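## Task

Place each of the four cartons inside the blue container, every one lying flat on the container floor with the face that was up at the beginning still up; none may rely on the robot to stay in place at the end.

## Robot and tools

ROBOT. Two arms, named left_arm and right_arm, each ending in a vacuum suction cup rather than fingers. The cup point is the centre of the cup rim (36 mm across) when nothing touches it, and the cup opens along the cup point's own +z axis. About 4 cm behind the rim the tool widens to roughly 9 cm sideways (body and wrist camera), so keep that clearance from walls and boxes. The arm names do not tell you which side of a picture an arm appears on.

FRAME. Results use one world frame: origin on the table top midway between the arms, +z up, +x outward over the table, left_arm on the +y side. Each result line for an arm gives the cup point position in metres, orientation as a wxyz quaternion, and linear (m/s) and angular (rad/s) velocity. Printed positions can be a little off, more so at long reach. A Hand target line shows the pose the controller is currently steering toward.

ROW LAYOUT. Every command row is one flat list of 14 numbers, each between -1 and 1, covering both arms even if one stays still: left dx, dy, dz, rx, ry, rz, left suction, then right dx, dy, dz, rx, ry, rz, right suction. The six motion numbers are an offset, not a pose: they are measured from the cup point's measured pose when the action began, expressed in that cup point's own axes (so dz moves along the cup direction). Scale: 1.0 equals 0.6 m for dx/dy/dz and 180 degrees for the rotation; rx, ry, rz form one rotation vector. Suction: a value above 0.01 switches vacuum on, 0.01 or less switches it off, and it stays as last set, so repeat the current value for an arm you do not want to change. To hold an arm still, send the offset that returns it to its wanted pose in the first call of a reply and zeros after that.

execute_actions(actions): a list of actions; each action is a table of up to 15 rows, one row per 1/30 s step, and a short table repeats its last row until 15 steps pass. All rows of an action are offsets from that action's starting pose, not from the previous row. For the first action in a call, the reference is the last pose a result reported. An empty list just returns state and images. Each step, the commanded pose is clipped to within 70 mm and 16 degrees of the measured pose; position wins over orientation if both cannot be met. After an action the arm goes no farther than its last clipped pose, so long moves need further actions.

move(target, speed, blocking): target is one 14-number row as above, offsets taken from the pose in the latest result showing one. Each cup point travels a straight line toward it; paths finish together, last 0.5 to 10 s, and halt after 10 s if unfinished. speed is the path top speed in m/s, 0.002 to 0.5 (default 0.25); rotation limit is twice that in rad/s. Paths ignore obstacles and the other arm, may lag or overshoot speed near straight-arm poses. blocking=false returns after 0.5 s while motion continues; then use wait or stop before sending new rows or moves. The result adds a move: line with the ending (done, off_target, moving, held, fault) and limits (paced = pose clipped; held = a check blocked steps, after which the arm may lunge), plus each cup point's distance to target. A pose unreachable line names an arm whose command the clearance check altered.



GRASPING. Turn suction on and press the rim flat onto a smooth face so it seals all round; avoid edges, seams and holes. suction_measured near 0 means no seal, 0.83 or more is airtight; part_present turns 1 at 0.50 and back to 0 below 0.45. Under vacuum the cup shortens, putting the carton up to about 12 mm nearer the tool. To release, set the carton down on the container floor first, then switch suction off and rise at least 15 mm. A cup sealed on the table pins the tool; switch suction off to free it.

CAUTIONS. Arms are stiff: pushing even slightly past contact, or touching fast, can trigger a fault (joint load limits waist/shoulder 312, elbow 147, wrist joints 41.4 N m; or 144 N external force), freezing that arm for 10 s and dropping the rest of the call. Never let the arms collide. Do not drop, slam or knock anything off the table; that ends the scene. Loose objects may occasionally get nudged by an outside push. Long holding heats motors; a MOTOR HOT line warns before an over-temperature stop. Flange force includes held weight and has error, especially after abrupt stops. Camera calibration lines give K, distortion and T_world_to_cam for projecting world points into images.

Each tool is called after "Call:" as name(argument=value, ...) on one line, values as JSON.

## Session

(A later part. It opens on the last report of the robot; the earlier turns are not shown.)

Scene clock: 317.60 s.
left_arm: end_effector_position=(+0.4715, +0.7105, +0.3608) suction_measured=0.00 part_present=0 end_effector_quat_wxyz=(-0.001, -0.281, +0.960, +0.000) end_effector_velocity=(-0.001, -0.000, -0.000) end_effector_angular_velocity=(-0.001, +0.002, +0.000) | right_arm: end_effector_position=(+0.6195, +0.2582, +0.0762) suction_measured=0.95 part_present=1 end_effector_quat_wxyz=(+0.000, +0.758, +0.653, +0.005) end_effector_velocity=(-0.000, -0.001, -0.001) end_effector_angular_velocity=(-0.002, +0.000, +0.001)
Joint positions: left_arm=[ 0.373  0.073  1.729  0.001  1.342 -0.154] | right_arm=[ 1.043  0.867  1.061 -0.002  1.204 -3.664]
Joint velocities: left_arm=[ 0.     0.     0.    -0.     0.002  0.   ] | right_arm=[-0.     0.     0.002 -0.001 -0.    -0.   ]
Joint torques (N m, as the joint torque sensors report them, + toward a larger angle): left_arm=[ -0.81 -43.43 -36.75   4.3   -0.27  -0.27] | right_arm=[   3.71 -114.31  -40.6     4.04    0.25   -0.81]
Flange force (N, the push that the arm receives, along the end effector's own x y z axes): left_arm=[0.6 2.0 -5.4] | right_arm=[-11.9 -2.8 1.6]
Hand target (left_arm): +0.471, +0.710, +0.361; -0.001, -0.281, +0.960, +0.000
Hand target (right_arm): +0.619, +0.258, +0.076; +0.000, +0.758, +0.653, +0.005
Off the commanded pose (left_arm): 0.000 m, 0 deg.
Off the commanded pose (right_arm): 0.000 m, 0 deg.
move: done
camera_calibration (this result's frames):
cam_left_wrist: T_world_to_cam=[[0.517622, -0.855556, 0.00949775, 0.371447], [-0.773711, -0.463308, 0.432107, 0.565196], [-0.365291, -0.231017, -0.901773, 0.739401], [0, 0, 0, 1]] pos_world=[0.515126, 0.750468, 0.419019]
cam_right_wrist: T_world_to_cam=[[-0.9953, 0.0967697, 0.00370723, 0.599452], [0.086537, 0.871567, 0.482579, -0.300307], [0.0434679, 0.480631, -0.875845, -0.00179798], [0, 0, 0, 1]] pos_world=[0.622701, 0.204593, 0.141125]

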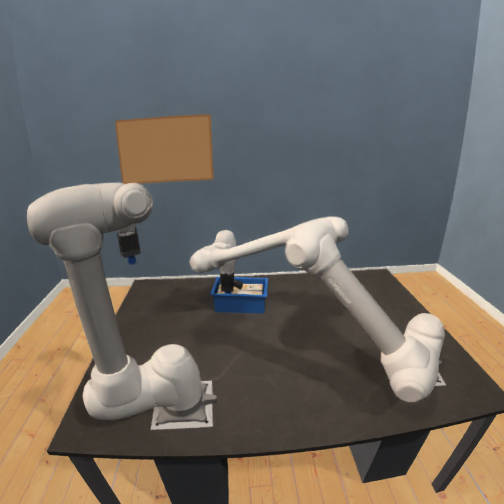

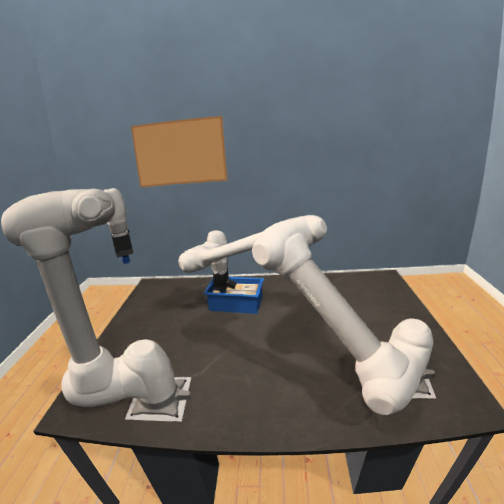

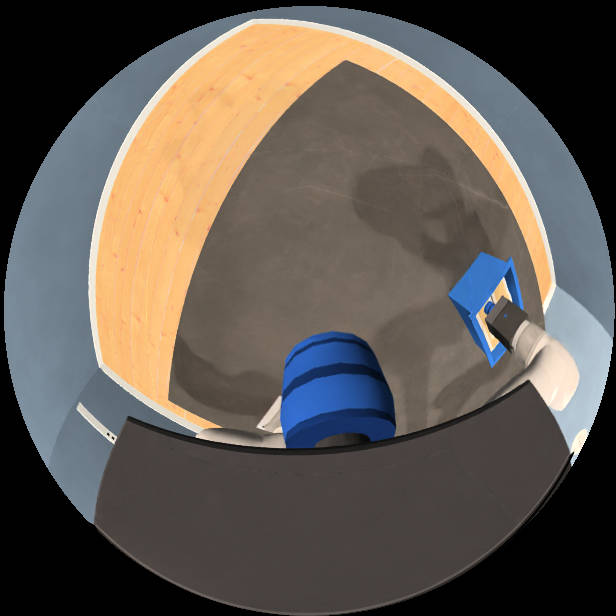

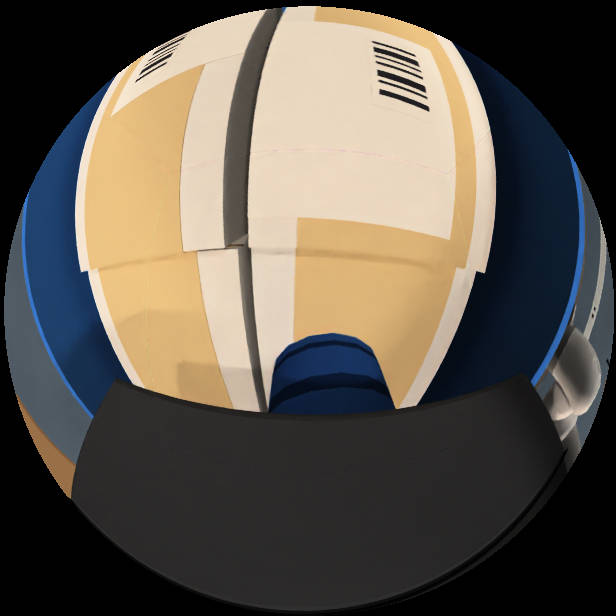

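Call:
move(target=[0,0,0,0,0,0,0,0,0,0.003,0,0,0,1], speed=0.008)

Call:
execute_actions(actions=[[[0,0,0,0,0,0,0,0,0,0,0,0,0,0]]])

Call:
move(target=[0,0,0,0,0,0,0,0,0,-0.2,0,0,0,0], speed=0.15)

Scene clock: 322.13 s.
left_arm: end_effector_position=(+0.4715, +0.7105, +0.3608) suction_measured=0.00 part_present=0 end_effector_quat_wxyz=(-0.001, -0.281, +0.960, +0.000) end_effector_velocity=(+0.000, -0.001, +0.002) end_effector_angular_velocity=(+0.001, -0.003, -0.000) | right_arm: end_effector_position=(+0.6195, +0.2582, +0.0744) suction_measured=0.95 part_present=1 end_effector_quat_wxyz=(+0.000, +0.758, +0.653, +0.005) end_effector_velocity=(-0.001, +0.000, +0.000) end_effector_angular_velocity=(-0.000, -0.001, +0.001)
Joint positions: left_arm=[ 0.373  0.073  1.729  0.001  1.342 -0.154] | right_arm=[ 1.043  0.868  1.062 -0.002  1.202 -3.664]
Joint velocities: left_arm=[-0.001 -0.002 -0.001 -0.001 -0.001 -0.   ] | right_arm=[ 0.001 -0.001  0.001 -0.001 -0.001  0.   ]
Joint torques (N m, as the joint torque sensors report them, + toward a larger angle): left_arm=[ -0.92 -43.5  -36.01   4.5   -0.18  -0.17] | right_arm=[   3.16 -116.22  -40.83    3.95   -0.04   -0.88]
Flange force (N, the push that the arm receives, along the end effector's own x y z axes): left_arm=[-0.5 1.7 -6.6] | right_arm=[-9.2 -3.0 2.3]
Hand target (left_arm): +0.471, +0.710, +0.361; -0.001, -0.281, +0.960, +0.000
Hand target (right_arm): +0.619, +0.258, +0.074; +0.000, +0.758, +0.653, +0.005
Off the commanded pose (left_arm): 0.000 m, 0 deg.
Off the commanded pose (right_arm): 0.000 m, 0 deg.
move: done
camera_calibration (this result's frames):
cam_left_wrist: T_world_to_cam=[[0.517622, -0.855557, 0.00949769, 0.371448], [-0.773712, -0.463308, 0.432107, 0.565196], [-0.365291, -0.231016, -0.901773, 0.739401], [0, 0, 0, 1]] pos_world=[0.515126, 0.750468, 0.419019]
cam_right_wrist: T_world_to_cam=[[-0.995301, 0.0967615, 0.00370802, 0.599473], [0.0865302, 0.871567, 0.482581, -0.299452], [0.0434635, 0.480634, -0.875844, -0.00336824], [0, 0, 0, 1]] pos_world=[0.622714, 0.204606, 0.139337]

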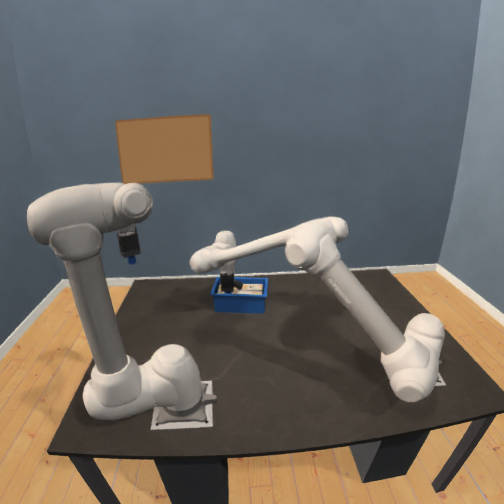

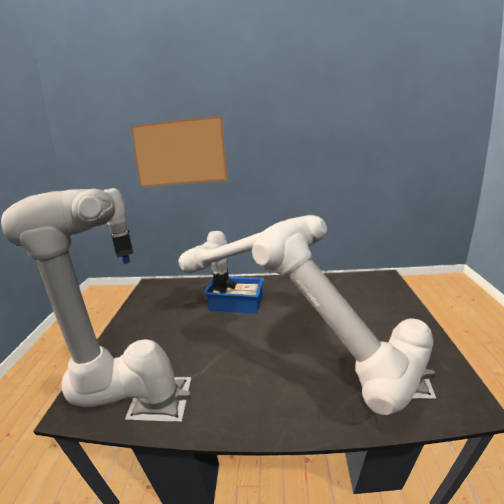

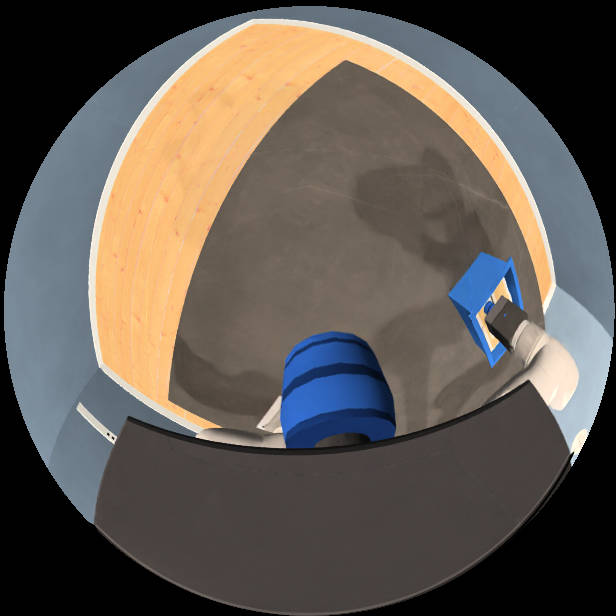

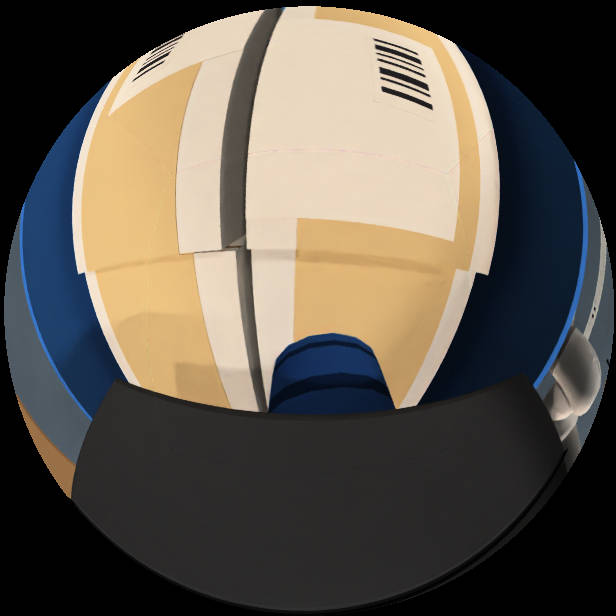

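Scene clock: 322.63 s.
left_arm: end_effector_position=(+0.4715, +0.7105, +0.3608) suction_measured=0.00 part_present=0 end_effector_quat_wxyz=(-0.001, -0.281, +0.960, +0.000) end_effector_velocity=(+0.000, -0.001, +0.001) end_effector_angular_velocity=(-0.001, -0.002, -0.000) | right_arm: end_effector_position=(+0.6195, +0.2582, +0.0744) suction_measured=0.01 part_present=0 end_effector_quat_wxyz=(+0.000, +0.758, +0.653, +0.005) end_effector_velocity=(-0.001, +0.000, -0.001) end_effector_angular_velocity=(-0.001, +0.001, +0.000)
Joint positions: left_arm=[ 0.373  0.073  1.729  0.001  1.342 -0.154] | right_arm=[ 1.043  0.868  1.062 -0.002  1.202 -3.664]
Joint velocities: left_arm=[-0.    -0.001 -0.    -0.001 -0.001  0.   ] | right_arm=[0.001 0.    0.    0.    0.    0.   ]
Joint torques (N m, as the joint torque sensors report them, + toward a larger angle): left_arm=[ -1.94 -43.34 -36.66   4.25  -0.32  -0.17] | right_arm=[   4.67 -103.89  -33.87    4.58    0.34   -0.78]
Flange force (N, the push that the arm receives, along the end effector's own x y z axes): left_arm=[0.0 3.3 -5.5] | right_arm=[-8.9 -0.3 -9.8]
Hand target (left_arm): +0.471, +0.710, +0.361; -0.001, -0.281, +0.960, +0.000
Hand target (right_arm): +0.619, +0.258, +0.074; +0.000, +0.758, +0.653, +0.005
Off the commanded pose (left_arm): 0.000 m, 0 deg.
Off the commanded pose (right_arm): 0.000 m, 0 deg.
camera_calibration (this result's frames):
cam_left_wrist: T_world_to_cam=[[0.517622, -0.855557, 0.00949767, 0.371448], [-0.773711, -0.463308, 0.432107, 0.565196], [-0.365291, -0.231017, -0.901772, 0.739401], [0, 0, 0, 1]] pos_world=[0.515126, 0.750468, 0.419019]
cam_right_wrist: T_world_to_cam=[[-0.995298, 0.0967922, 0.00369658, 0.599494], [0.0865508, 0.871556, 0.482596, -0.299452], [0.0434898, 0.480647, -0.875835, -0.00338665], [0, 0, 0, 1]] pos_world=[0.62274, 0.204591, 0.139332]

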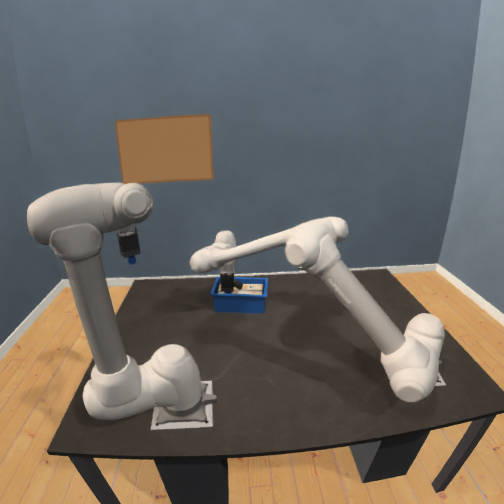

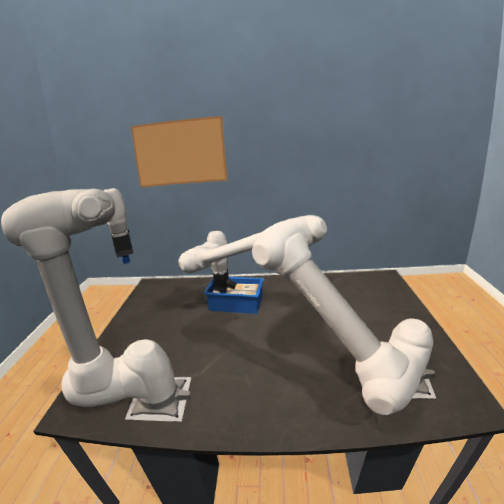

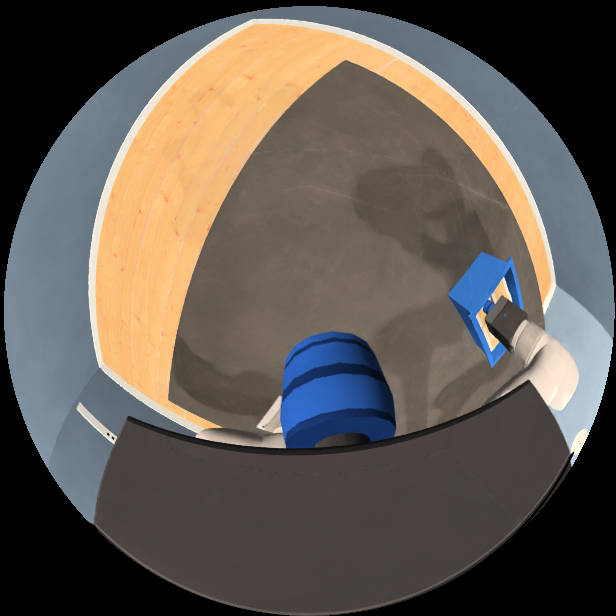

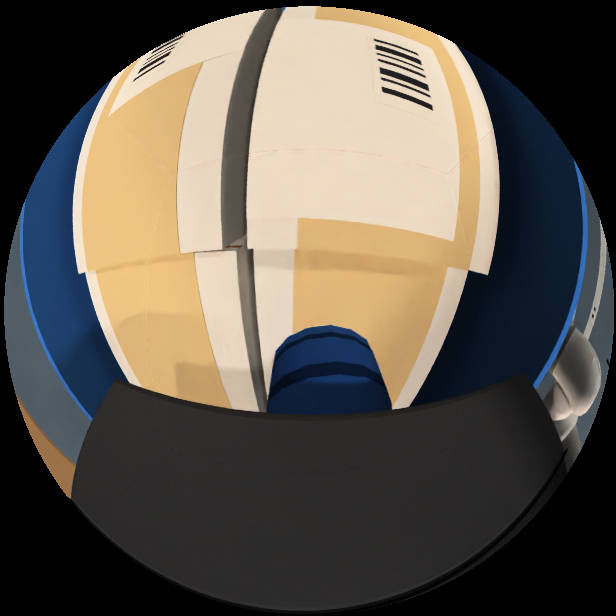

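Scene clock: 323.80 s.
left_arm: end_effector_position=(+0.4715, +0.7105, +0.3608) suction_measured=0.00 part_present=0 end_effector_quat_wxyz=(-0.001, -0.281, +0.960, +0.000) end_effector_velocity=(+0.000, -0.001, -0.001) end_effector_angular_velocity=(-0.001, +0.001, -0.001) | right_arm: end_effector_position=(+0.6188, +0.2573, +0.1943) suction_measured=0.01 part_present=0 end_effector_quat_wxyz=(+0.000, +0.758, +0.653, +0.005) end_effector_velocity=(+0.000, +0.001, +0.002) end_effector_angular_velocity=(+0.002, -0.001, +0.001)
Joint positions: left_arm=[ 0.373  0.073  1.729  0.001  1.342 -0.154] | right_arm=[ 1.043  0.804  0.958 -0.002  1.37  -3.664]
Joint velocities: left_arm=[-0.001  0.001 -0.    -0.001  0.001  0.   ] | right_arm=[ 0.    -0.001 -0.003 -0.     0.002 -0.   ]
Joint torques (N m, as the joint torque sensors report them, + toward a larger angle): left_arm=[ -1.78 -42.95 -36.38   4.39  -0.37  -0.15] | right_arm=[   3.18 -109.92  -39.81    4.19    0.23   -0.82]
Flange force (N, the push that the arm receives, along the end effector's own x y z axes): left_arm=[-0.1 2.9 -5.9] | right_arm=[-7.6 -1.4 -1.2]
Hand target (left_arm): +0.471, +0.710, +0.361; -0.001, -0.281, +0.960, +0.000
Hand target (right_arm): +0.619, +0.257, +0.194; +0.000, +0.758, +0.653, +0.005
Off the commanded pose (left_arm): 0.000 m, 0 deg.
Off the commanded pose (right_arm): 0.000 m, 0 deg.
move: done
camera_calibration (this result's frames):
cam_left_wrist: T_world_to_cam=[[0.517622, -0.855557, 0.00949758, 0.371448], [-0.773712, -0.463308, 0.432107, 0.565196], [-0.365291, -0.231016, -0.901773, 0.739401], [0, 0, 0, 1]] pos_world=[0.515126, 0.750468, 0.419019]
cam_right_wrist: T_world_to_cam=[[-0.995268, 0.0971008, 0.00372744, 0.598315], [0.086837, 0.87154, 0.482573, -0.356647], [0.0436096, 0.480613, -0.875848, 0.102042], [0, 0, 0, 1]] pos_world=[0.622004, 0.203692, 0.259251]

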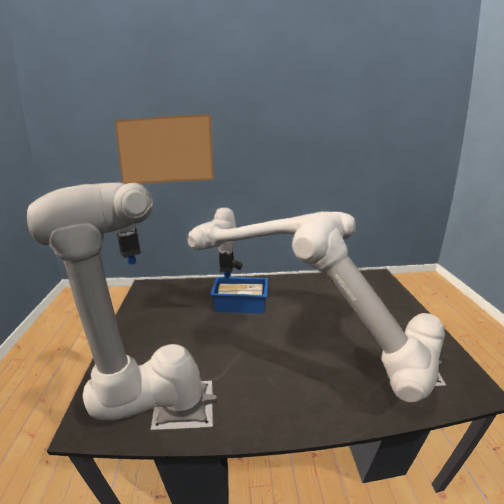

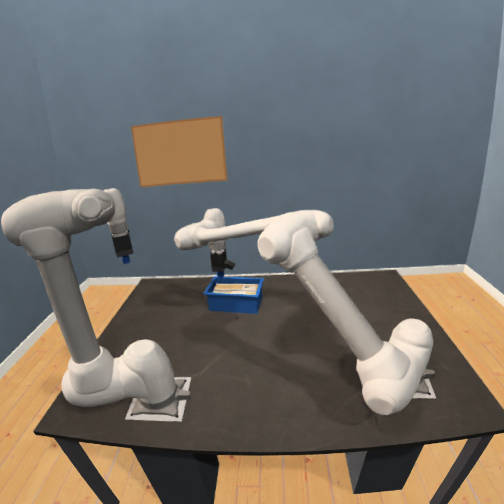

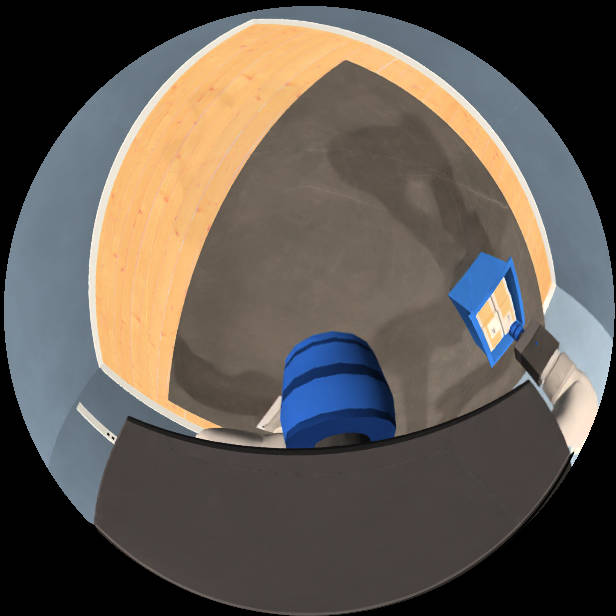

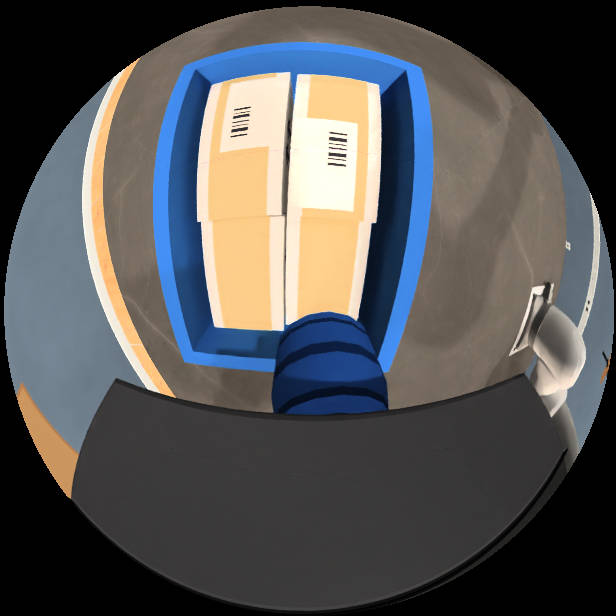

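Call:
finished_scene(scene=2)

The scene is finished: the task was done.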